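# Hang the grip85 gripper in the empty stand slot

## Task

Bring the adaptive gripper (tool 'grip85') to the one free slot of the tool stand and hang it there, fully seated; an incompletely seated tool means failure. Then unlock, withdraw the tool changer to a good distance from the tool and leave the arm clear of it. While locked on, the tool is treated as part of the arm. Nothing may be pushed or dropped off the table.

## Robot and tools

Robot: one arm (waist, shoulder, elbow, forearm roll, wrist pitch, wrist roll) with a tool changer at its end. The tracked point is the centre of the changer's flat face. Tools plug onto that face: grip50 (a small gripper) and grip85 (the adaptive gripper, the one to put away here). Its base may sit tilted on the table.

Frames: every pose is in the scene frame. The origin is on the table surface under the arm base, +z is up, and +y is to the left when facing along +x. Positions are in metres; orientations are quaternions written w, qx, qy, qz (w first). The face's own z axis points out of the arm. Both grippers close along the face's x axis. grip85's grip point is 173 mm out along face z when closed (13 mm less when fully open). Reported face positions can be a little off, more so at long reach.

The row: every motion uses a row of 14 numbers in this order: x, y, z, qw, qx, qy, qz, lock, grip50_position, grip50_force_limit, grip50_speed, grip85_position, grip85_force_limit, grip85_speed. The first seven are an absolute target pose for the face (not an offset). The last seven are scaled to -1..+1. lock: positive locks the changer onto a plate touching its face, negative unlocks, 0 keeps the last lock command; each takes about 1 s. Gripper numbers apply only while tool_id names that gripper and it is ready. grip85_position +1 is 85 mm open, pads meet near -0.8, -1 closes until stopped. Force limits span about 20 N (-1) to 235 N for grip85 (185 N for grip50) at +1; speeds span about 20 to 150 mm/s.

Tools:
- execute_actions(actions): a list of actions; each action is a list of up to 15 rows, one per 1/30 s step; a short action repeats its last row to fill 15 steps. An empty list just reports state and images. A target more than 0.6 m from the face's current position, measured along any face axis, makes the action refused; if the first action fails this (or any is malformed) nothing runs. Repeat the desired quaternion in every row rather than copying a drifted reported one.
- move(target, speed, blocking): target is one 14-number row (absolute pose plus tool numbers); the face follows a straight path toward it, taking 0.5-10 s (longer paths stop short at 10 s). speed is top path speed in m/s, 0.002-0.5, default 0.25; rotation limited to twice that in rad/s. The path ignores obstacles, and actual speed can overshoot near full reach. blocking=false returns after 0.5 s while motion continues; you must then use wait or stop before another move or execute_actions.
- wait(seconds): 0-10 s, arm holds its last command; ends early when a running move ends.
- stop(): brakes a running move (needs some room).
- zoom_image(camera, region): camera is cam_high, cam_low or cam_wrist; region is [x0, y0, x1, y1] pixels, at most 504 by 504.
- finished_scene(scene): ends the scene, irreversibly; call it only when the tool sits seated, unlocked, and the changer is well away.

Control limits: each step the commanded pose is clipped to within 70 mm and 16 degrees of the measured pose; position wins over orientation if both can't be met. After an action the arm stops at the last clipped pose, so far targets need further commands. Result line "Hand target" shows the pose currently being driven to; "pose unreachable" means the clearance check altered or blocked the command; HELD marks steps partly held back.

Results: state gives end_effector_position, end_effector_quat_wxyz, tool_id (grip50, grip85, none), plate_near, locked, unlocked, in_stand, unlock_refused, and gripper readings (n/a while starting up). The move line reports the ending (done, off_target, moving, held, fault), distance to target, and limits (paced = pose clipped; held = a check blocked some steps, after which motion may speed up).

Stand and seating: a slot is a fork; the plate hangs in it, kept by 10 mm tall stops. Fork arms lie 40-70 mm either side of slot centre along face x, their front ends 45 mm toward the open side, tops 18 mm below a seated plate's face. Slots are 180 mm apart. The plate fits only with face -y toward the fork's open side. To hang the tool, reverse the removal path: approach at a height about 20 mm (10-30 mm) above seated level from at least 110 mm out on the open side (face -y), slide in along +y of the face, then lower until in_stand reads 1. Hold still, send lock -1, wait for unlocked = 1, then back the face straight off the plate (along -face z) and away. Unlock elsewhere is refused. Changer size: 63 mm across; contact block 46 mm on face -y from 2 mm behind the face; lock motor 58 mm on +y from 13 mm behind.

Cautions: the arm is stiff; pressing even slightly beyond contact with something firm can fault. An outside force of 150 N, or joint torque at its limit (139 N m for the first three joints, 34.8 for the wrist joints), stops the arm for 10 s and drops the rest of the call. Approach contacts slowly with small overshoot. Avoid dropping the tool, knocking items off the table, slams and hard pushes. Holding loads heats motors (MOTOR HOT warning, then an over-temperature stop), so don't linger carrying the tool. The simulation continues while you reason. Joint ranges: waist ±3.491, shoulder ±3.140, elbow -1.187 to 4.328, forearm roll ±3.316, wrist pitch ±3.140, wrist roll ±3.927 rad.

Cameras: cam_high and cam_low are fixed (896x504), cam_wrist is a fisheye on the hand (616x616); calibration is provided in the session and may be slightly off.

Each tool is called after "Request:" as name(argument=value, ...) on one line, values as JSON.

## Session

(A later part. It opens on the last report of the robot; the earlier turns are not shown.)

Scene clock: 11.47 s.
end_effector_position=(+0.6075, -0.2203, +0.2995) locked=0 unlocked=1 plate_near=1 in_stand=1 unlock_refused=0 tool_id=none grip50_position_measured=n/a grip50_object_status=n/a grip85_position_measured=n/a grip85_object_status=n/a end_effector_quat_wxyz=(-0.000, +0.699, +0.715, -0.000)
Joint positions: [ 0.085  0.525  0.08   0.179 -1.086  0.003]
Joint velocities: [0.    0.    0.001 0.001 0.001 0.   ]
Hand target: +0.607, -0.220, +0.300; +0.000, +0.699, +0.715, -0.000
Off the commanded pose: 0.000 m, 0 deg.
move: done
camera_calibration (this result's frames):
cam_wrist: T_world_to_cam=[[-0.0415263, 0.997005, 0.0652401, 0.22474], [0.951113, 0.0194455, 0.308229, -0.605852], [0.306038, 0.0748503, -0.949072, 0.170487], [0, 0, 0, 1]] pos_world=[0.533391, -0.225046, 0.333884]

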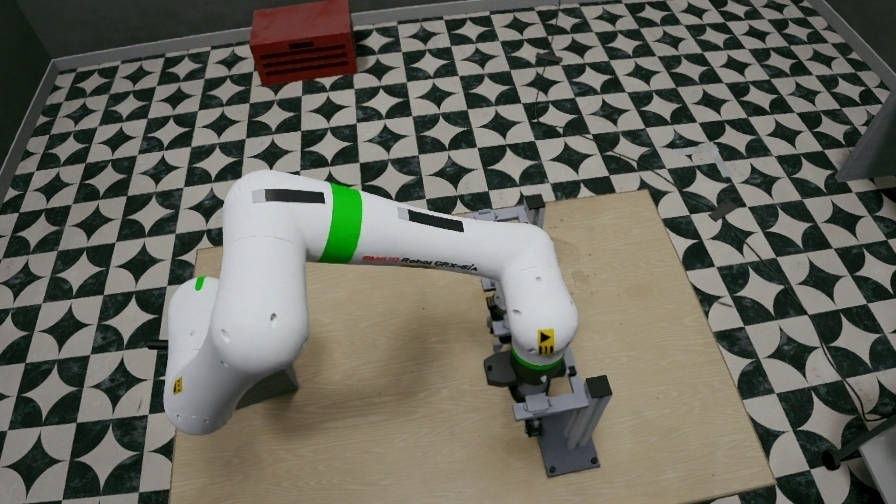

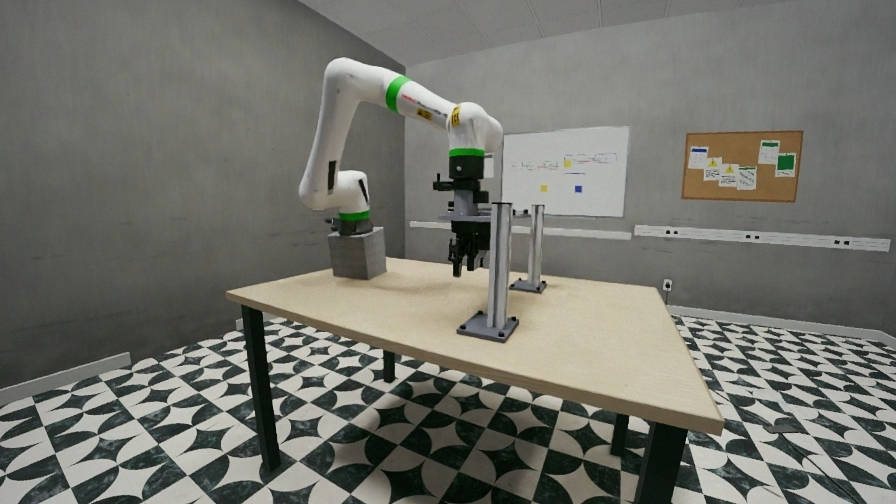

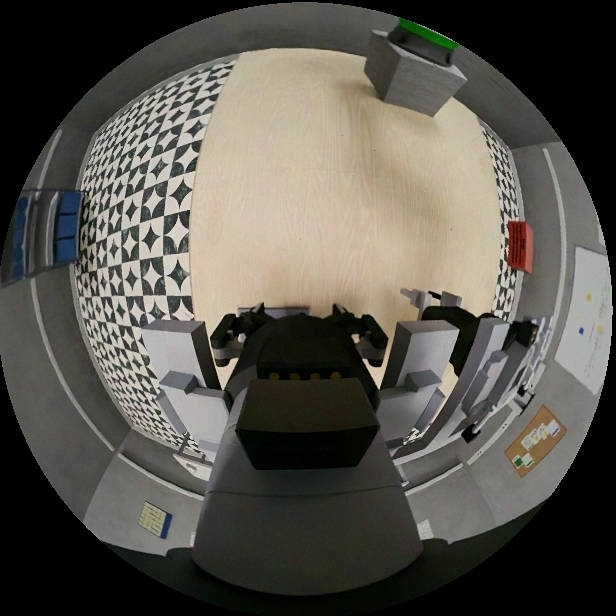

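Request:
execute_actions(actions=[[[0.6075,-0.2203,0.2995,0,0.6991,0.7150,0,1,1,0,0,-0.8,0,1]],[[0.6075,-0.2203,0.2995,0,0.6991,0.7150,0,1,1,0,0,-0.8,0,1]],[[0.6075,-0.2203,0.2995,0,0.6991,0.7150,0,1,1,0,0,-0.8,0,1]]])

Scene clock: 13.03 s.
end_effector_position=(+0.6075, -0.2203, +0.2995) locked=1 unlocked=0 plate_near=1 in_stand=1 unlock_refused=0 tool_id=grip85 grip50_position_measured=n/a grip50_object_status=n/a grip85_position_measured=n/a grip85_object_status=n/a end_effector_quat_wxyz=(-0.000, +0.699, +0.715, -0.000)
Joint positions: [ 0.085  0.525  0.08   0.179 -1.086  0.003]
Joint velocities: [ 0.     0.001  0.001 -0.    -0.002  0.   ]
Hand target: +0.608, -0.220, +0.299; +0.000, +0.699, +0.715, -0.000
Off the commanded pose: 0.000 m, 0 deg.
Step readings (end_effector_position; steps 1 to 15: 1st action; 16 to 30: 2nd action; 31 to 45: 3rd action):
0: (+0.6075, -0.2203, +0.2995)
1: (+0.6075, -0.2203, +0.2995)
2: (+0.6075, -0.2203, +0.2995)
4: (+0.6075, -0.2203, +0.2995)
8: (+0.6075, -0.2203, +0.2995)
15: (+0.6075, -0.2203, +0.2995)
16: (+0.6075, -0.2203, +0.2995)
17: (+0.6075, -0.2203, +0.2995)
19: (+0.6075, -0.2203, +0.2994)
23: (+0.6075, -0.2203, +0.2994)
30: (+0.6075, -0.2203, +0.2994)
31: (+0.6075, -0.2203, +0.2994)
32: (+0.6075, -0.2203, +0.2994)
34: (+0.6075, -0.2203, +0.2994)
38: (+0.6075, -0.2203, +0.2995)
45: end_effector_position above
camera_calibration (this result's frames):
cam_wrist: T_world_to_cam=[[-0.0415129, 0.997006, 0.065239, 0.224744], [0.951127, 0.0194363, 0.308188, -0.605821], [0.305998, 0.0748444, -0.949086, 0.170489], [0, 0, 0, 1]] pos_world=[0.533373, -0.225056, 0.333854]

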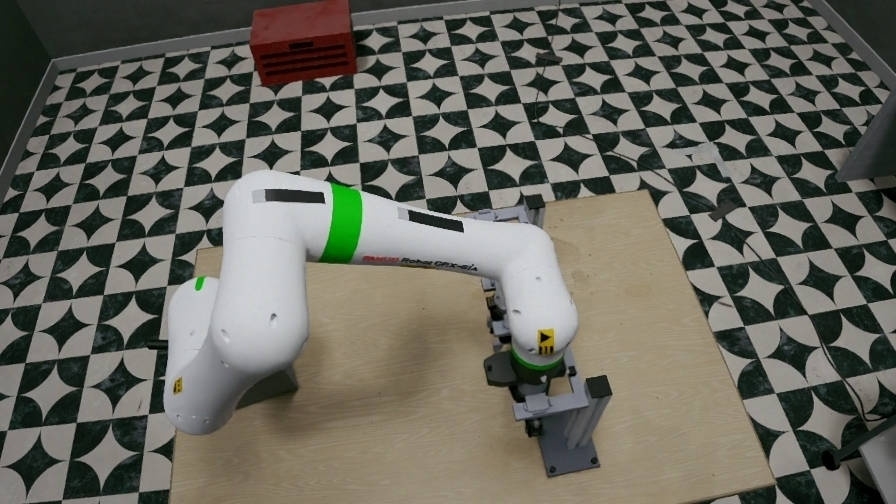

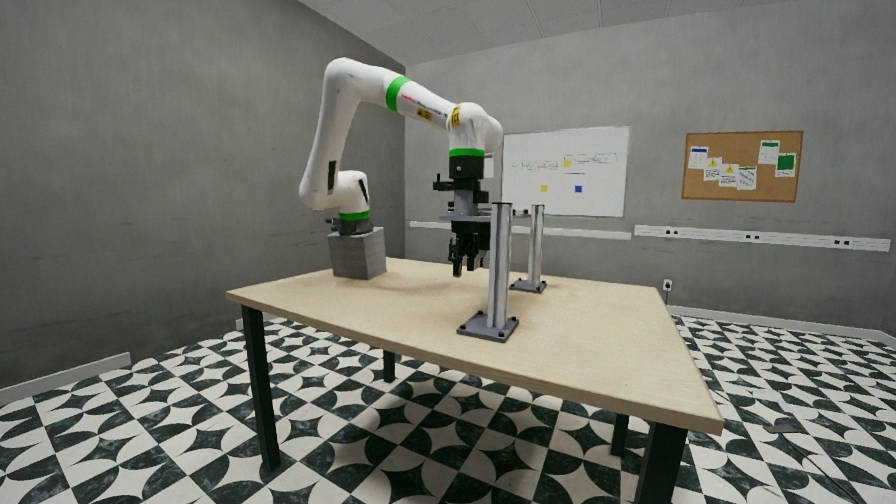

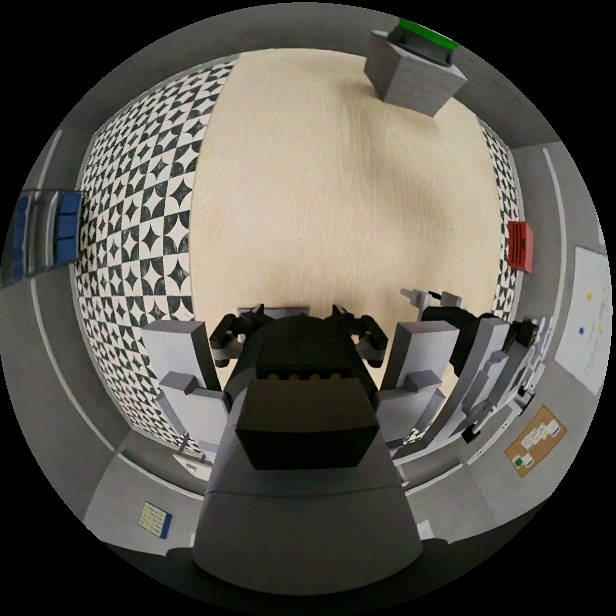

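Request:
move(target=[0.6075,-0.2203,0.320,0,0.6991,0.7150,0,0,1,0,0,-0.8,0,1], speed=0.04)

Request:
zoom_image(camera="cam_wrist", region=[130, 290, 490, 470])

Request:
move(target=[0.4676,-0.2235,0.320,0,0.6991,0.7150,0,0,1,0,0,-0.8,0,1], speed=0.15)

Request:
move(target=[0.4594,0.1365,0.320,0,0.6991,0.7150,0,0,1,0,0,-0.8,0,1], speed=0.3)

Request:
move(target=[0.530,0.1381,0.320,0,0.6991,0.7150,0,0,1,0,0,-0.8,0,1], speed=0.1)

Request:
zoom_image(camera="cam_high", region=[420, 170, 600, 320])

Scene clock: 13.97 s.
end_effector_position=(+0.6076, -0.2203, +0.3200) locked=1 unlocked=0 plate_near=1 in_stand=0 unlock_refused=0 tool_id=grip85 grip50_position_measured=n/a grip50_object_status=n/a grip85_position_measured=n/a grip85_object_status=n/a end_effector_quat_wxyz=(-0.000, +0.699, +0.715, +0.000)
Joint positions: [ 0.09   0.503  0.099  0.175 -1.126  0.005]
Joint velocities: [ 0.     0.     0.001  0.001 -0.    -0.   ]
Hand target: +0.608, -0.220, +0.320; -0.000, +0.699, +0.715, +0.000
Off the commanded pose: 0.000 m, 0 deg.
move: done
camera_calibration (this result's frames):
cam_wrist: T_world_to_cam=[[-0.0415986, 0.996997, 0.0653235, 0.223409], [0.951093, 0.0194842, 0.308289, -0.612255], [0.306091, 0.0749531, -0.949047, 0.189897], [0, 0, 0, 1]] pos_world=[0.53348, -0.225042, 0.354379]

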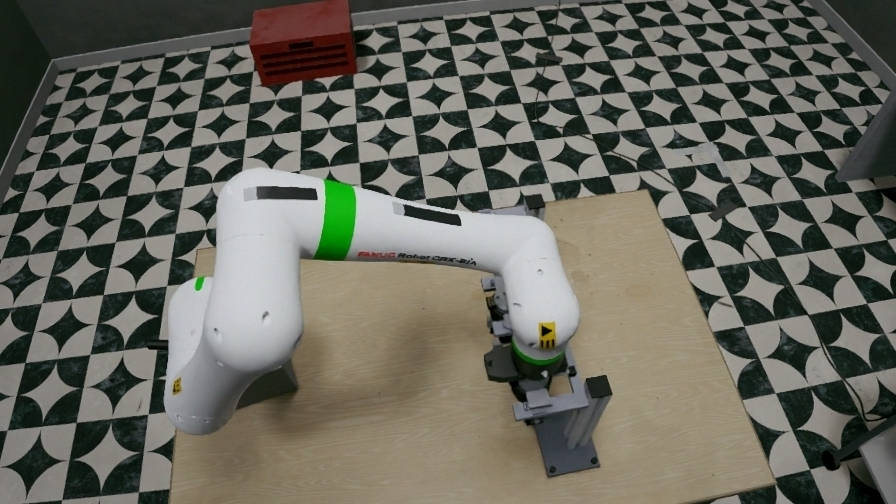

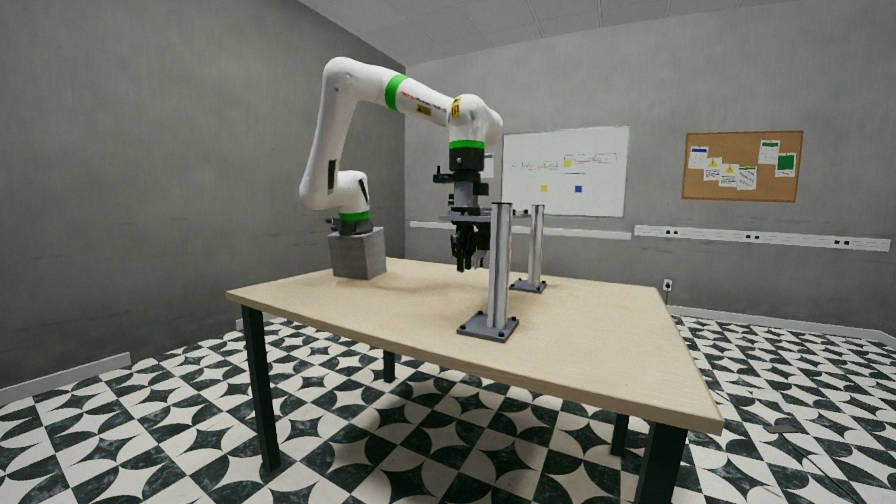

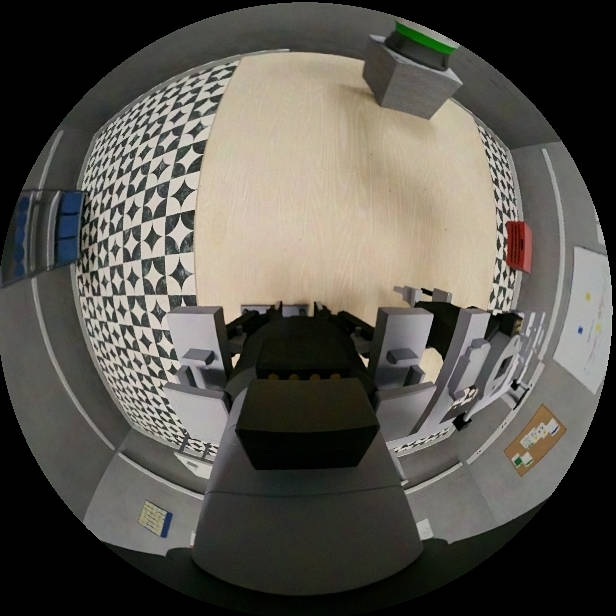

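Region (130, 290, 490, 470) of cam_wrist's 616x616 image, scaled by 1.400, with more detail than that image has.

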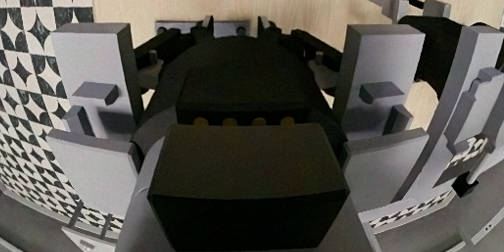

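Scene clock: 15.23 s.
end_effector_position=(+0.4675, -0.2232, +0.3203) locked=1 unlocked=0 plate_near=1 in_stand=0 unlock_refused=0 tool_id=grip85 grip50_position_measured=n/a grip50_object_status=n/a grip85_position_measured=n/a grip85_object_status=n/a end_effector_quat_wxyz=(+0.000, +0.699, +0.715, -0.000)
Joint positions: [ 0.066  0.201 -0.326  0.187 -1.002  0.004]
Joint velocities: [ 0.    -0.002 -0.002 -0.     0.001 -0.   ]
Hand target: +0.467, -0.223, +0.320; +0.000, +0.699, +0.715, -0.000
Off the commanded pose: 0.000 m, 0 deg.
move: done
camera_calibration (this result's frames):
cam_wrist: T_world_to_cam=[[-0.0413839, 0.997019, 0.0651169, 0.220435], [0.951092, 0.019342, 0.308301, -0.47909], [0.306123, 0.0746909, -0.949058, 0.23322], [0, 0, 0, 1]] pos_world=[0.393387, -0.227931, 0.354689]

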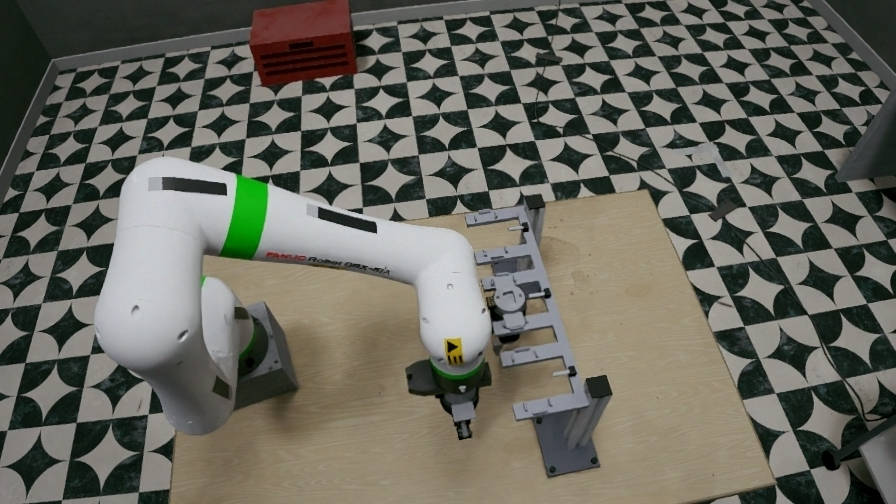

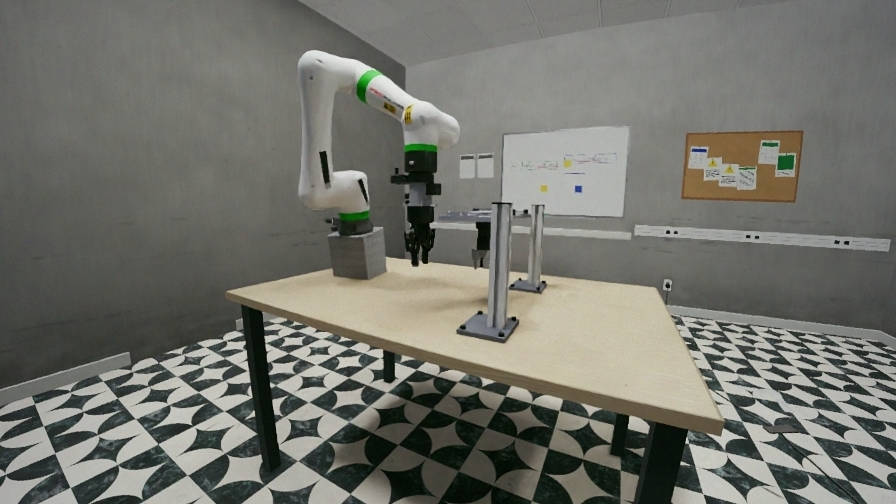

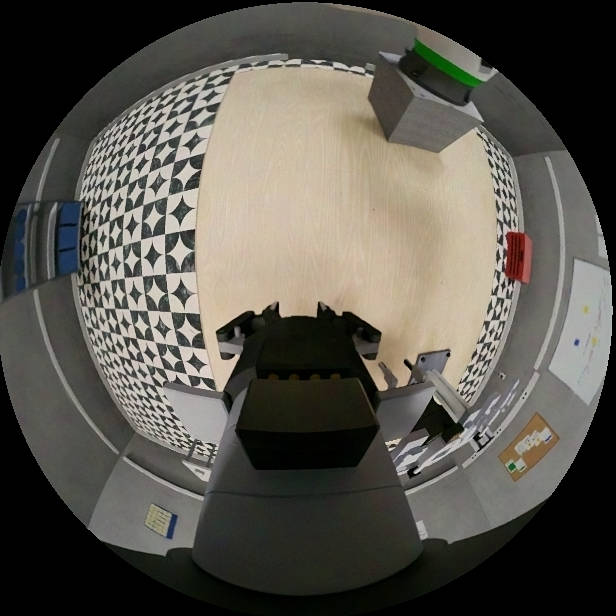

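Scene clock: 17.03 s.
end_effector_position=(+0.4602, +0.1354, +0.3200) locked=1 unlocked=0 plate_near=1 in_stand=0 unlock_refused=0 tool_id=grip85 grip50_position_measured=n/a grip50_object_status=n/a grip85_position_measured=229 grip85_object_status=0 end_effector_quat_wxyz=(+0.001, +0.699, +0.715, -0.002)
Joint positions: [ 0.813  0.286 -0.374  0.18  -0.993 -0.751]
Joint velocities: [-0.     0.001  0.002  0.004 -0.     0.   ]
Hand target: +0.460, +0.135, +0.320; +0.001, +0.699, +0.715, -0.001
Off the commanded pose: 0.001 m, 0 deg.
move: done
camera_calibration (this result's frames):
cam_wrist: T_world_to_cam=[[-0.0411984, 0.997232, 0.0618903, -0.136482], [0.951394, 0.0202323, 0.307312, -0.478919], [0.30521, 0.0715428, -0.949594, 0.209345], [0, 0, 0, 1]] pos_world=[0.386123, 0.130816, 0.354418]

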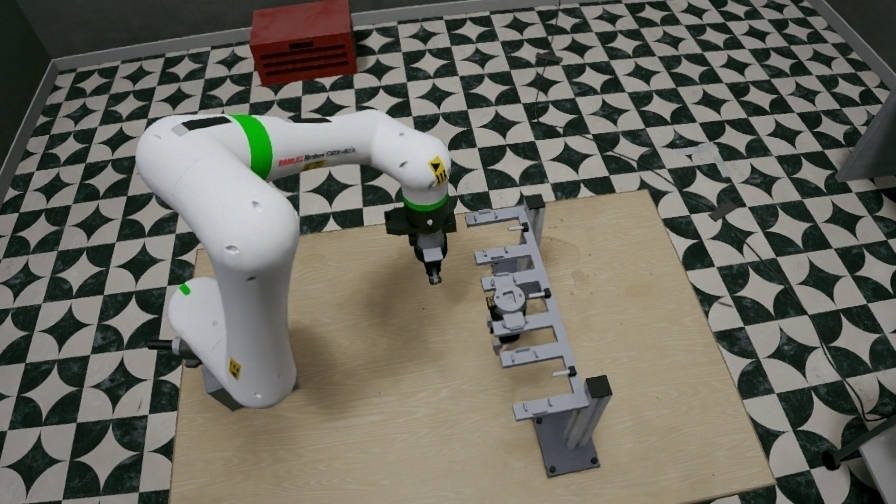

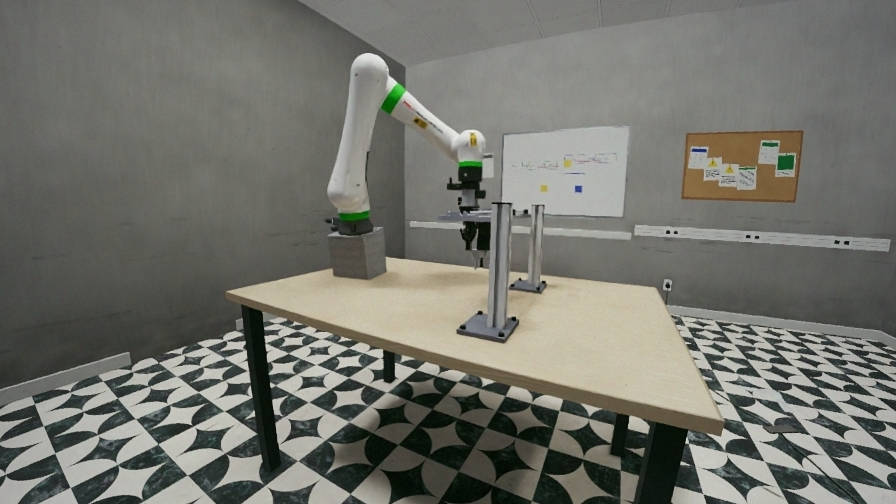

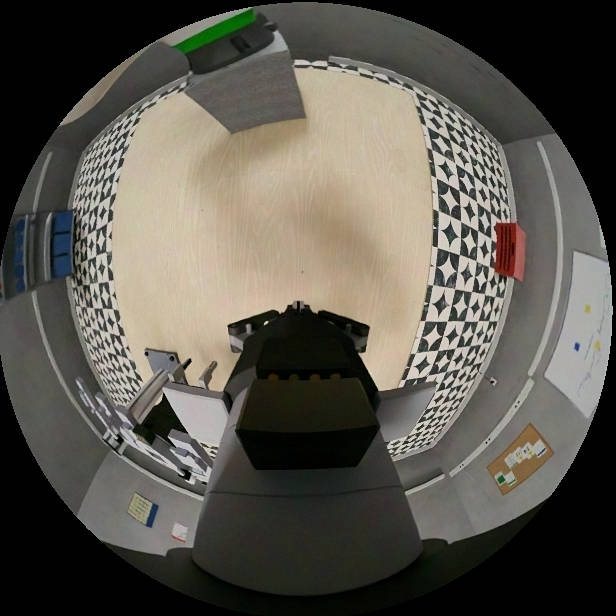

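Scene clock: 18.07 s.
end_effector_position=(+0.5300, +0.1381, +0.3198) locked=1 unlocked=0 plate_near=1 in_stand=0 unlock_refused=0 tool_id=grip85 grip50_position_measured=n/a grip50_object_status=n/a grip85_position_measured=229 grip85_object_status=3 end_effector_quat_wxyz=(-0.000, +0.699, +0.715, +0.000)
Joint positions: [ 0.735  0.425 -0.174  0.178 -1.039 -0.663]
Joint velocities: [-0.    -0.     0.001  0.     0.     0.   ]
Hand target: +0.530, +0.138, +0.320; -0.000, +0.699, +0.715, +0.000
Off the commanded pose: 0.000 m, 0 deg.
move: done
camera_calibration (this result's frames):
cam_wrist: T_world_to_cam=[[-0.0416788, 0.996969, 0.0656932, -0.137176], [0.951144, 0.0194593, 0.308132, -0.545358], [0.30592, 0.0753263, -0.949073, 0.186685], [0, 0, 0, 1]] pos_world=[0.455886, 0.13331, 0.354232]

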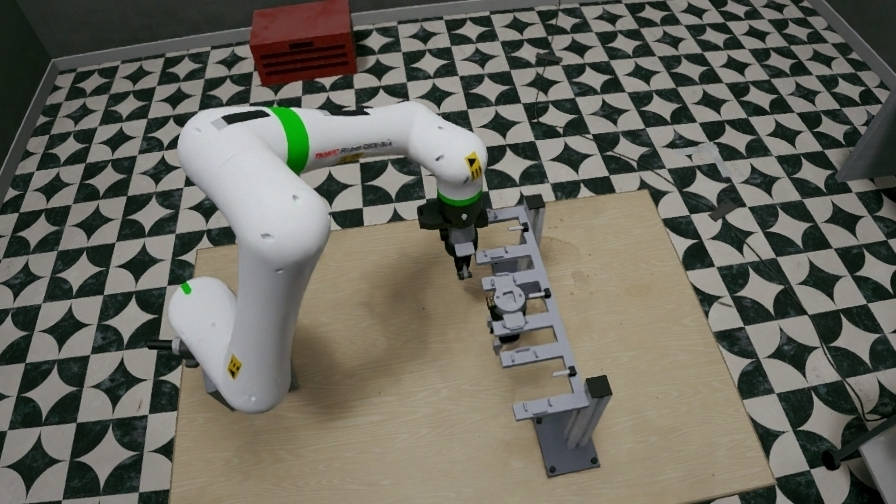

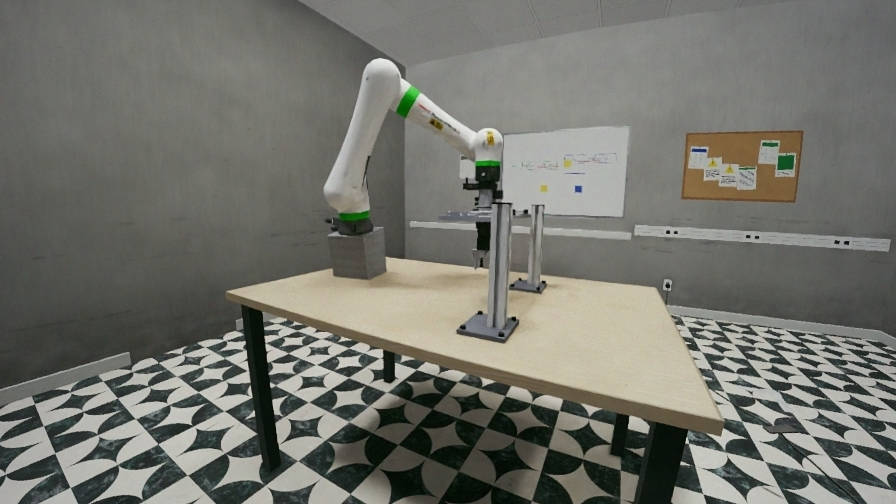

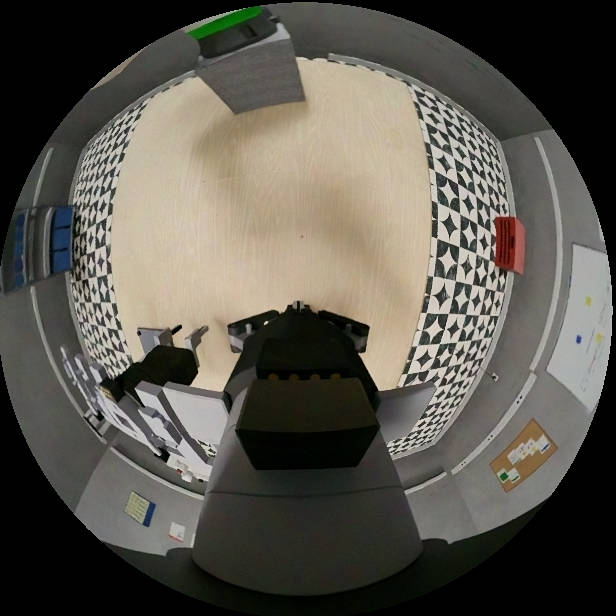

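Region (420, 170, 600, 320) of cam_high's 896x504 image, scaled by 2.800, with more detail than that image has.

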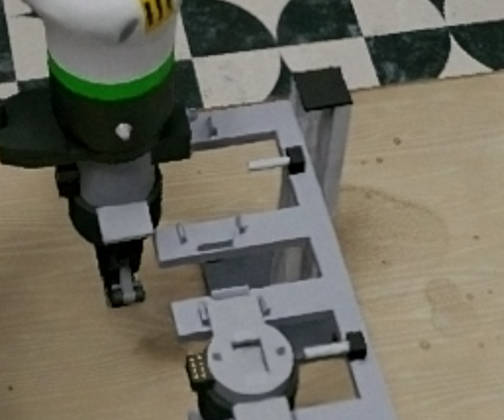

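Request:
move(target=[0.5993,0.1397,0.320,0,0.6991,0.7150,0,0,1,0,0,-0.8,0,1], speed=0.05)

Request:
zoom_image(camera="cam_wrist", region=[130, 290, 490, 470])

Request:
zoom_image(camera="cam_high", region=[460, 190, 560, 280])

Scene clock: 19.80 s.
end_effector_position=(+0.5993, +0.1397, +0.3198) locked=1 unlocked=0 plate_near=1 in_stand=0 unlock_refused=0 tool_id=grip85 grip50_position_measured=n/a grip50_object_status=n/a grip85_position_measured=229 grip85_object_status=3 end_effector_quat_wxyz=(-0.000, +0.699, +0.715, +0.000)
Joint positions: [ 0.673  0.566  0.048  0.175 -1.108 -0.588]
Joint velocities: [-0.     0.     0.    -0.     0.001  0.   ]
Hand target: +0.599, +0.140, +0.320; -0.000, +0.699, +0.715, +0.000
Off the commanded pose: 0.000 m, 0 deg.
move: done
camera_calibration (this result's frames):
cam_wrist: T_world_to_cam=[[-0.0417132, 0.99697, 0.065658, -0.135841], [0.95113, 0.0194997, 0.308173, -0.611356], [0.305959, 0.0753042, -0.949062, 0.165322], [0, 0, 0, 1]] pos_world=[0.525231, 0.134902, 0.354224]

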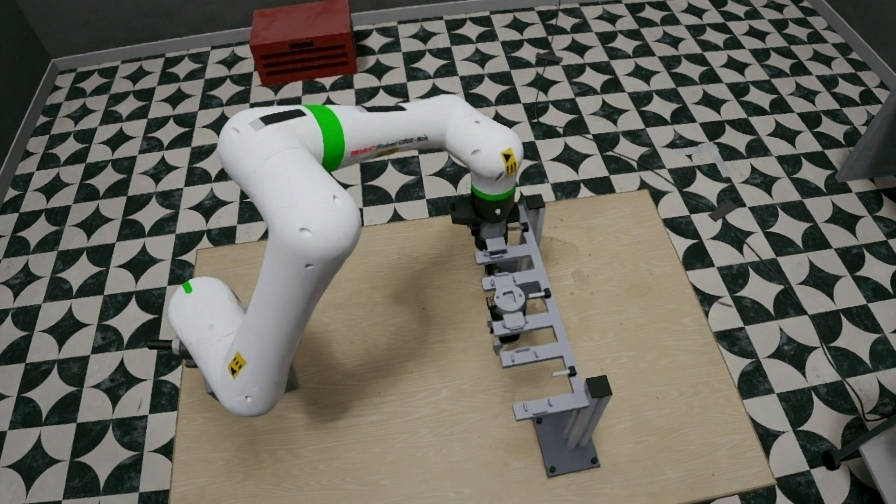

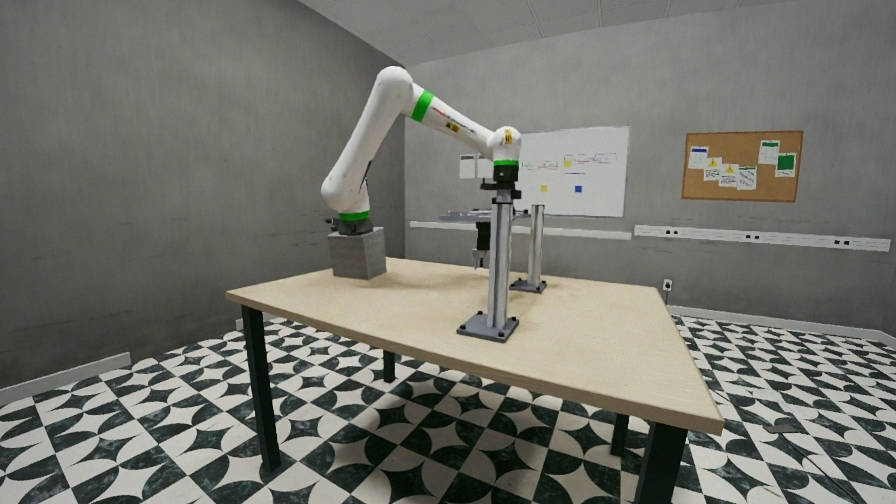

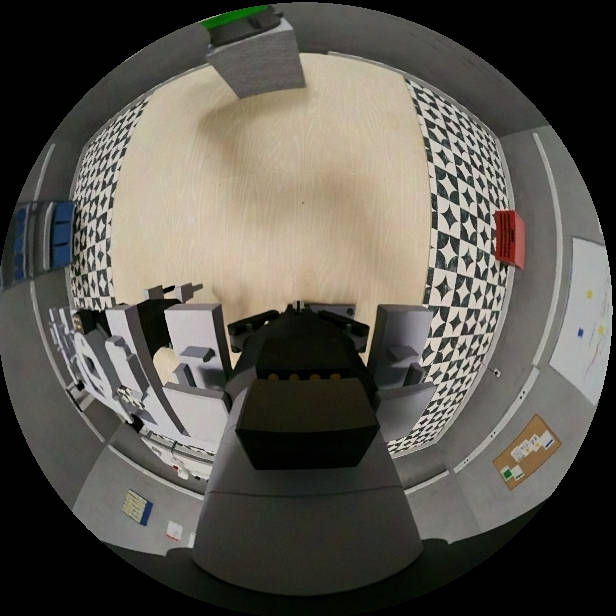

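Region (130, 290, 490, 470) of cam_wrist's 616x616 image, scaled by 1.400, with more detail than that image has.

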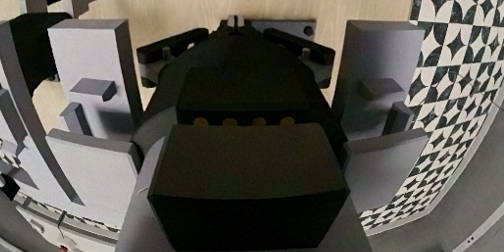

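Region (460, 190, 560, 280) of cam_high's 896x504 image, scaled by 5.040, with more detail than that image has; it fills the top 454 rows of this view, and the rest is white.

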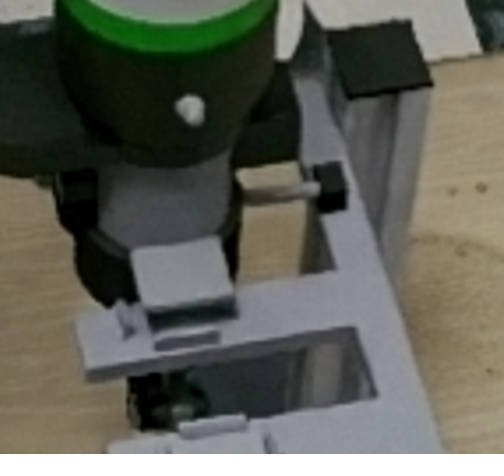

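Request:
move(target=[0.5970,0.1387,0.320,0,0.6991,0.7150,0,0,1,0,0,-0.8,0,1], speed=0.02)

Request:
zoom_image(camera="cam_wrist", region=[130, 290, 490, 470])

Scene clock: 20.70 s.
end_effector_position=(+0.5970, +0.1386, +0.3200) locked=1 unlocked=0 plate_near=1 in_stand=0 unlock_refused=0 tool_id=grip85 grip50_position_measured=n/a grip50_object_status=n/a grip85_position_measured=229 grip85_object_status=3 end_effector_quat_wxyz=(-0.000, +0.699, +0.715, +0.000)
Joint positions: [ 0.674  0.561  0.04   0.176 -1.106 -0.59 ]
Joint velocities: [ 0.001 -0.001 -0.002  0.001 -0.001  0.   ]
Hand target: +0.597, +0.139, +0.320; +0.000, +0.699, +0.715, -0.000
Off the commanded pose: 0.000 m, 0 deg.
move: done
camera_calibration (this result's frames):
cam_wrist: T_world_to_cam=[[-0.0413974, 0.997008, 0.0652808, -0.135002], [0.951123, 0.0193116, 0.308209, -0.609162], [0.306026, 0.0748491, -0.949076, 0.166283], [0, 0, 0, 1]] pos_world=[0.522912, 0.133916, 0.354377]

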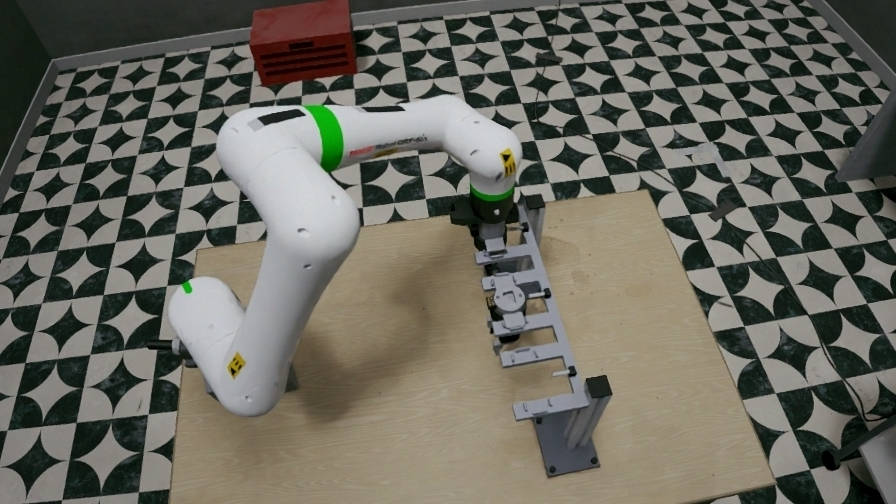

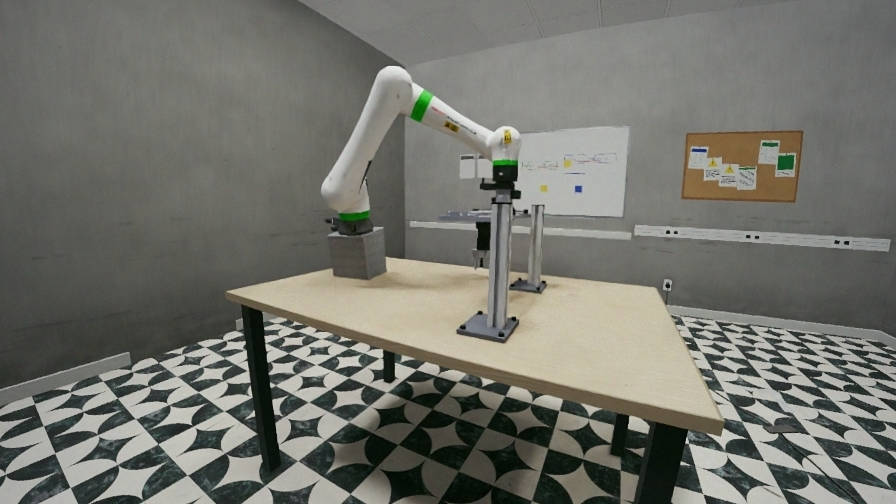

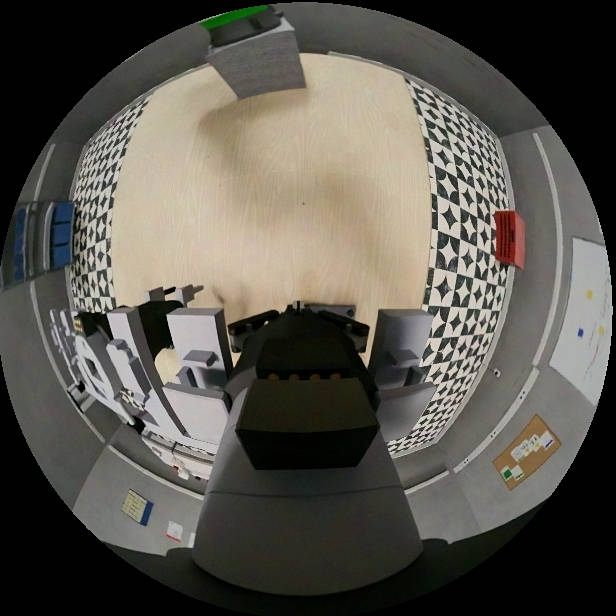

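Region (130, 290, 490, 470) of cam_wrist's 616x616 image, scaled by 1.400, with more detail than that image has.

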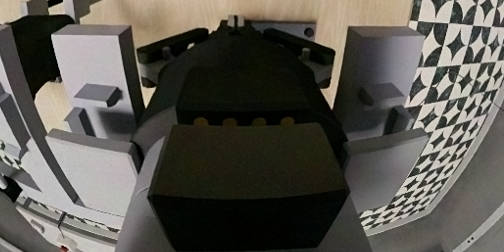

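Request:
move(target=[0.5976,0.1387,0.311,0,0.6991,0.7150,0,0,1,0,0,-0.8,0,1], speed=0.02)

Request:
zoom_image(camera="cam_wrist", region=[140, 330, 470, 460])

Request:
zoom_image(camera="cam_high", region=[465, 200, 545, 270])

Scene clock: 21.47 s.
end_effector_position=(+0.5976, +0.1387, +0.3110) locked=1 unlocked=0 plate_near=1 in_stand=0 unlock_refused=0 tool_id=grip85 grip50_position_measured=n/a grip50_object_status=n/a grip85_position_measured=229 grip85_object_status=3 end_effector_quat_wxyz=(+0.000, +0.699, +0.715, -0.000)
Joint positions: [ 0.671  0.571  0.033  0.178 -1.088 -0.591]
Joint velocities: [-0.    -0.001  0.001 -0.     0.    -0.   ]
Hand target: +0.598, +0.139, +0.311; +0.000, +0.699, +0.715, -0.000
Off the commanded pose: 0.000 m, 0 deg.
move: done
camera_calibration (this result's frames):
cam_wrist: T_world_to_cam=[[-0.0415415, 0.997007, 0.0652034, -0.134322], [0.951106, 0.0194698, 0.308249, -0.606946], [0.306057, 0.0748205, -0.949068, 0.157564], [0, 0, 0, 1]] pos_world=[0.523467, 0.133948, 0.345388]

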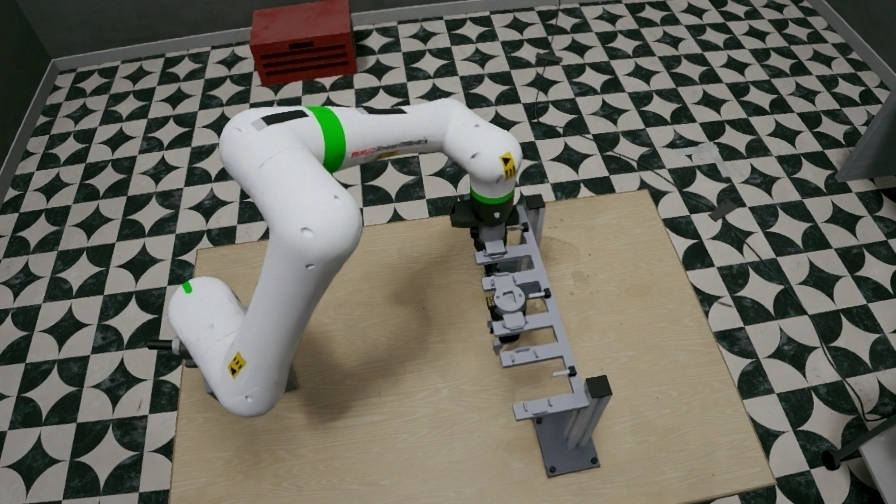

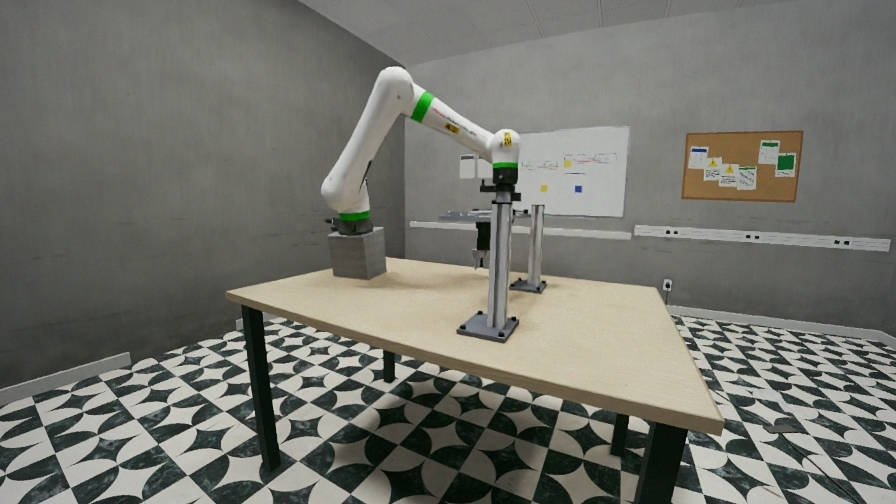

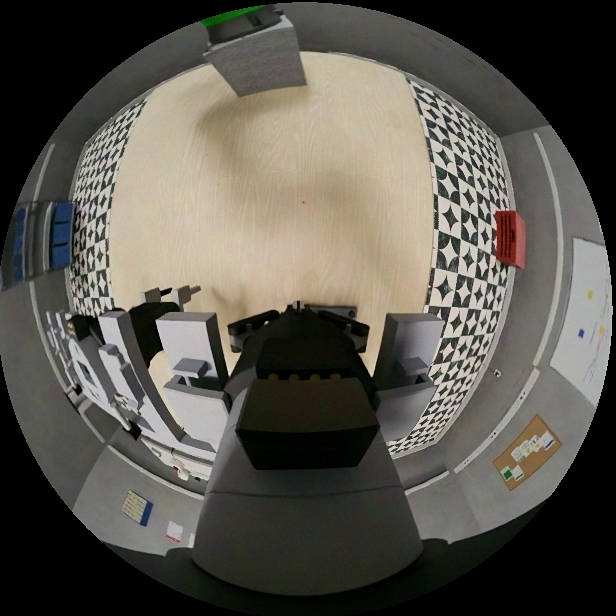

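Region (140, 330, 470, 460) of cam_wrist's 616x616 image, scaled by 1.527, with more detail than that image has; it fills the top 199 rows of this view, and the rest is white.

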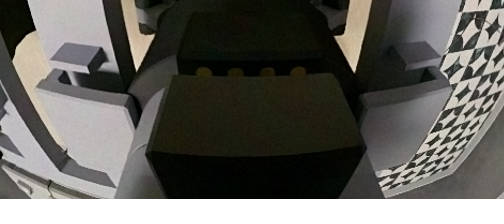

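Region (465, 200, 545, 270) of cam_high's 896x504 image, scaled by 6.300, with more detail than that image has; it fills the top 441 rows of this view, and the rest is white.

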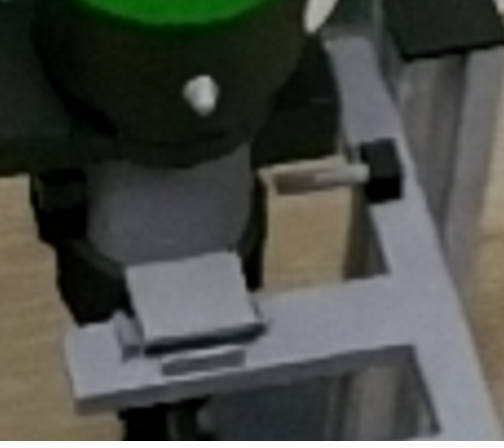

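Request:
move(target=[0.5976,0.1387,0.3065,0,0.6991,0.7150,0,0,1,0,0,-0.8,0,1], speed=0.004)

Request:
zoom_image(camera="cam_high", region=[465, 200, 545, 270])

Request:
zoom_image(camera="cam_wrist", region=[140, 300, 470, 460])

Scene clock: 22.93 s.
end_effector_position=(+0.5976, +0.1387, +0.3065) locked=1 unlocked=0 plate_near=1 in_stand=0 unlock_refused=0 tool_id=grip85 grip50_position_measured=n/a grip50_object_status=n/a grip85_position_measured=229 grip85_object_status=3 end_effector_quat_wxyz=(+0.000, +0.699, +0.715, -0.000)
Joint positions: [ 0.67   0.576  0.029  0.179 -1.079 -0.591]
Joint velocities: [ 0.    -0.001 -0.001 -0.     0.001  0.   ]
Hand target: +0.598, +0.139, +0.307; +0.000, +0.699, +0.715, -0.000
Off the commanded pose: 0.000 m, 0 deg.
move: done
camera_calibration (this result's frames):
cam_wrist: T_world_to_cam=[[-0.0415233, 0.997006, 0.0652285, -0.134045], [0.951109, 0.0194451, 0.308244, -0.605574], [0.306053, 0.0748387, -0.949068, 0.153284], [0, 0, 0, 1]] pos_world=[0.523487, 0.133948, 0.340885]

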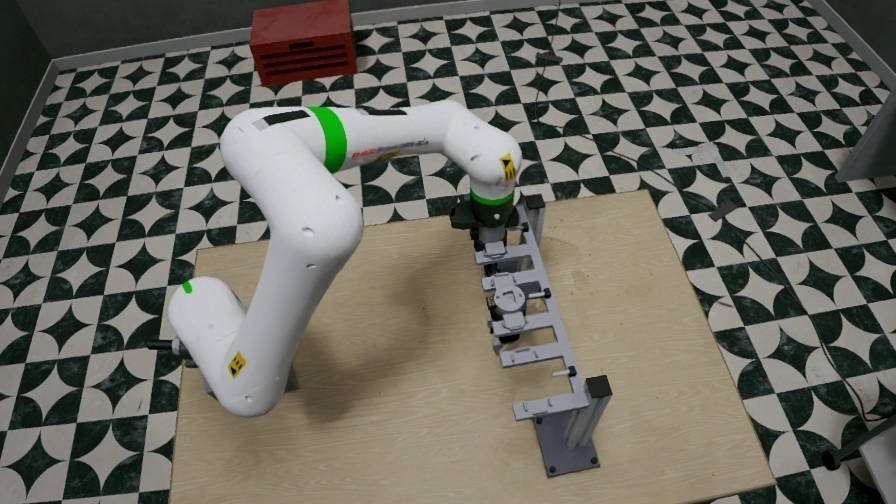

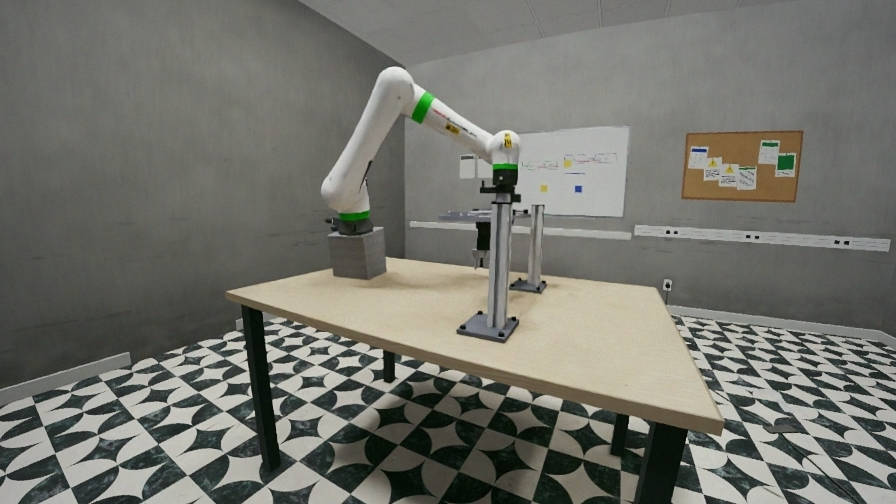

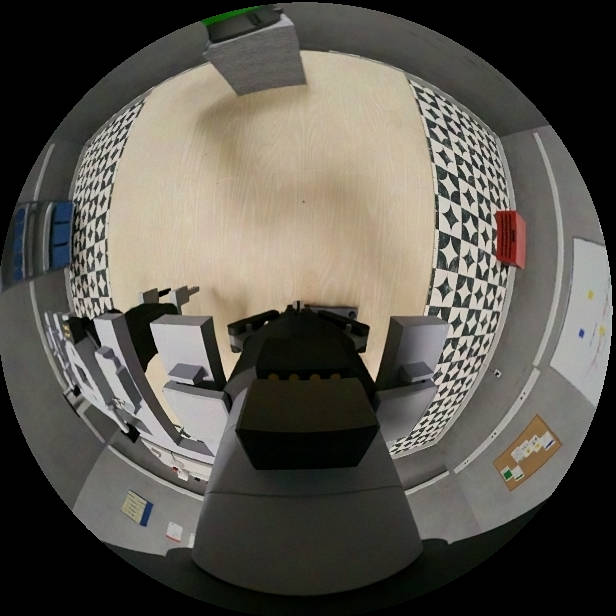

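Region (465, 200, 545, 270) of cam_high's 896x504 image, scaled by 6.300, with more detail than that image has; it fills the top 441 rows of this view, and the rest is white.

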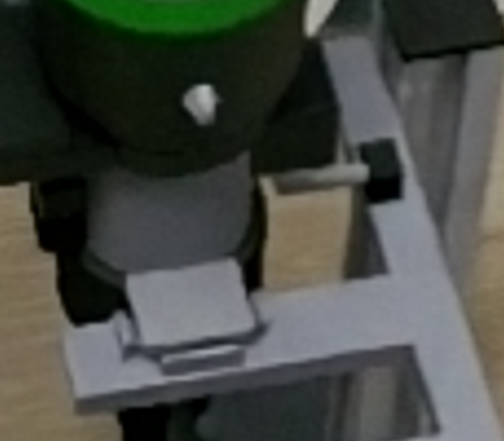

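Region (140, 300, 470, 460) of cam_wrist's 616x616 image, scaled by 1.527, with more detail than that image has; it fills the top 244 rows of this view, and the rest is white.

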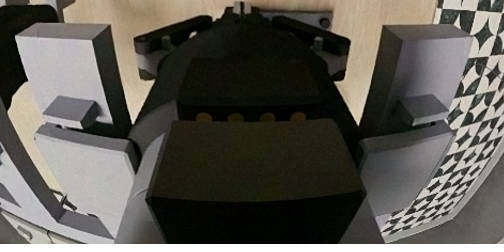

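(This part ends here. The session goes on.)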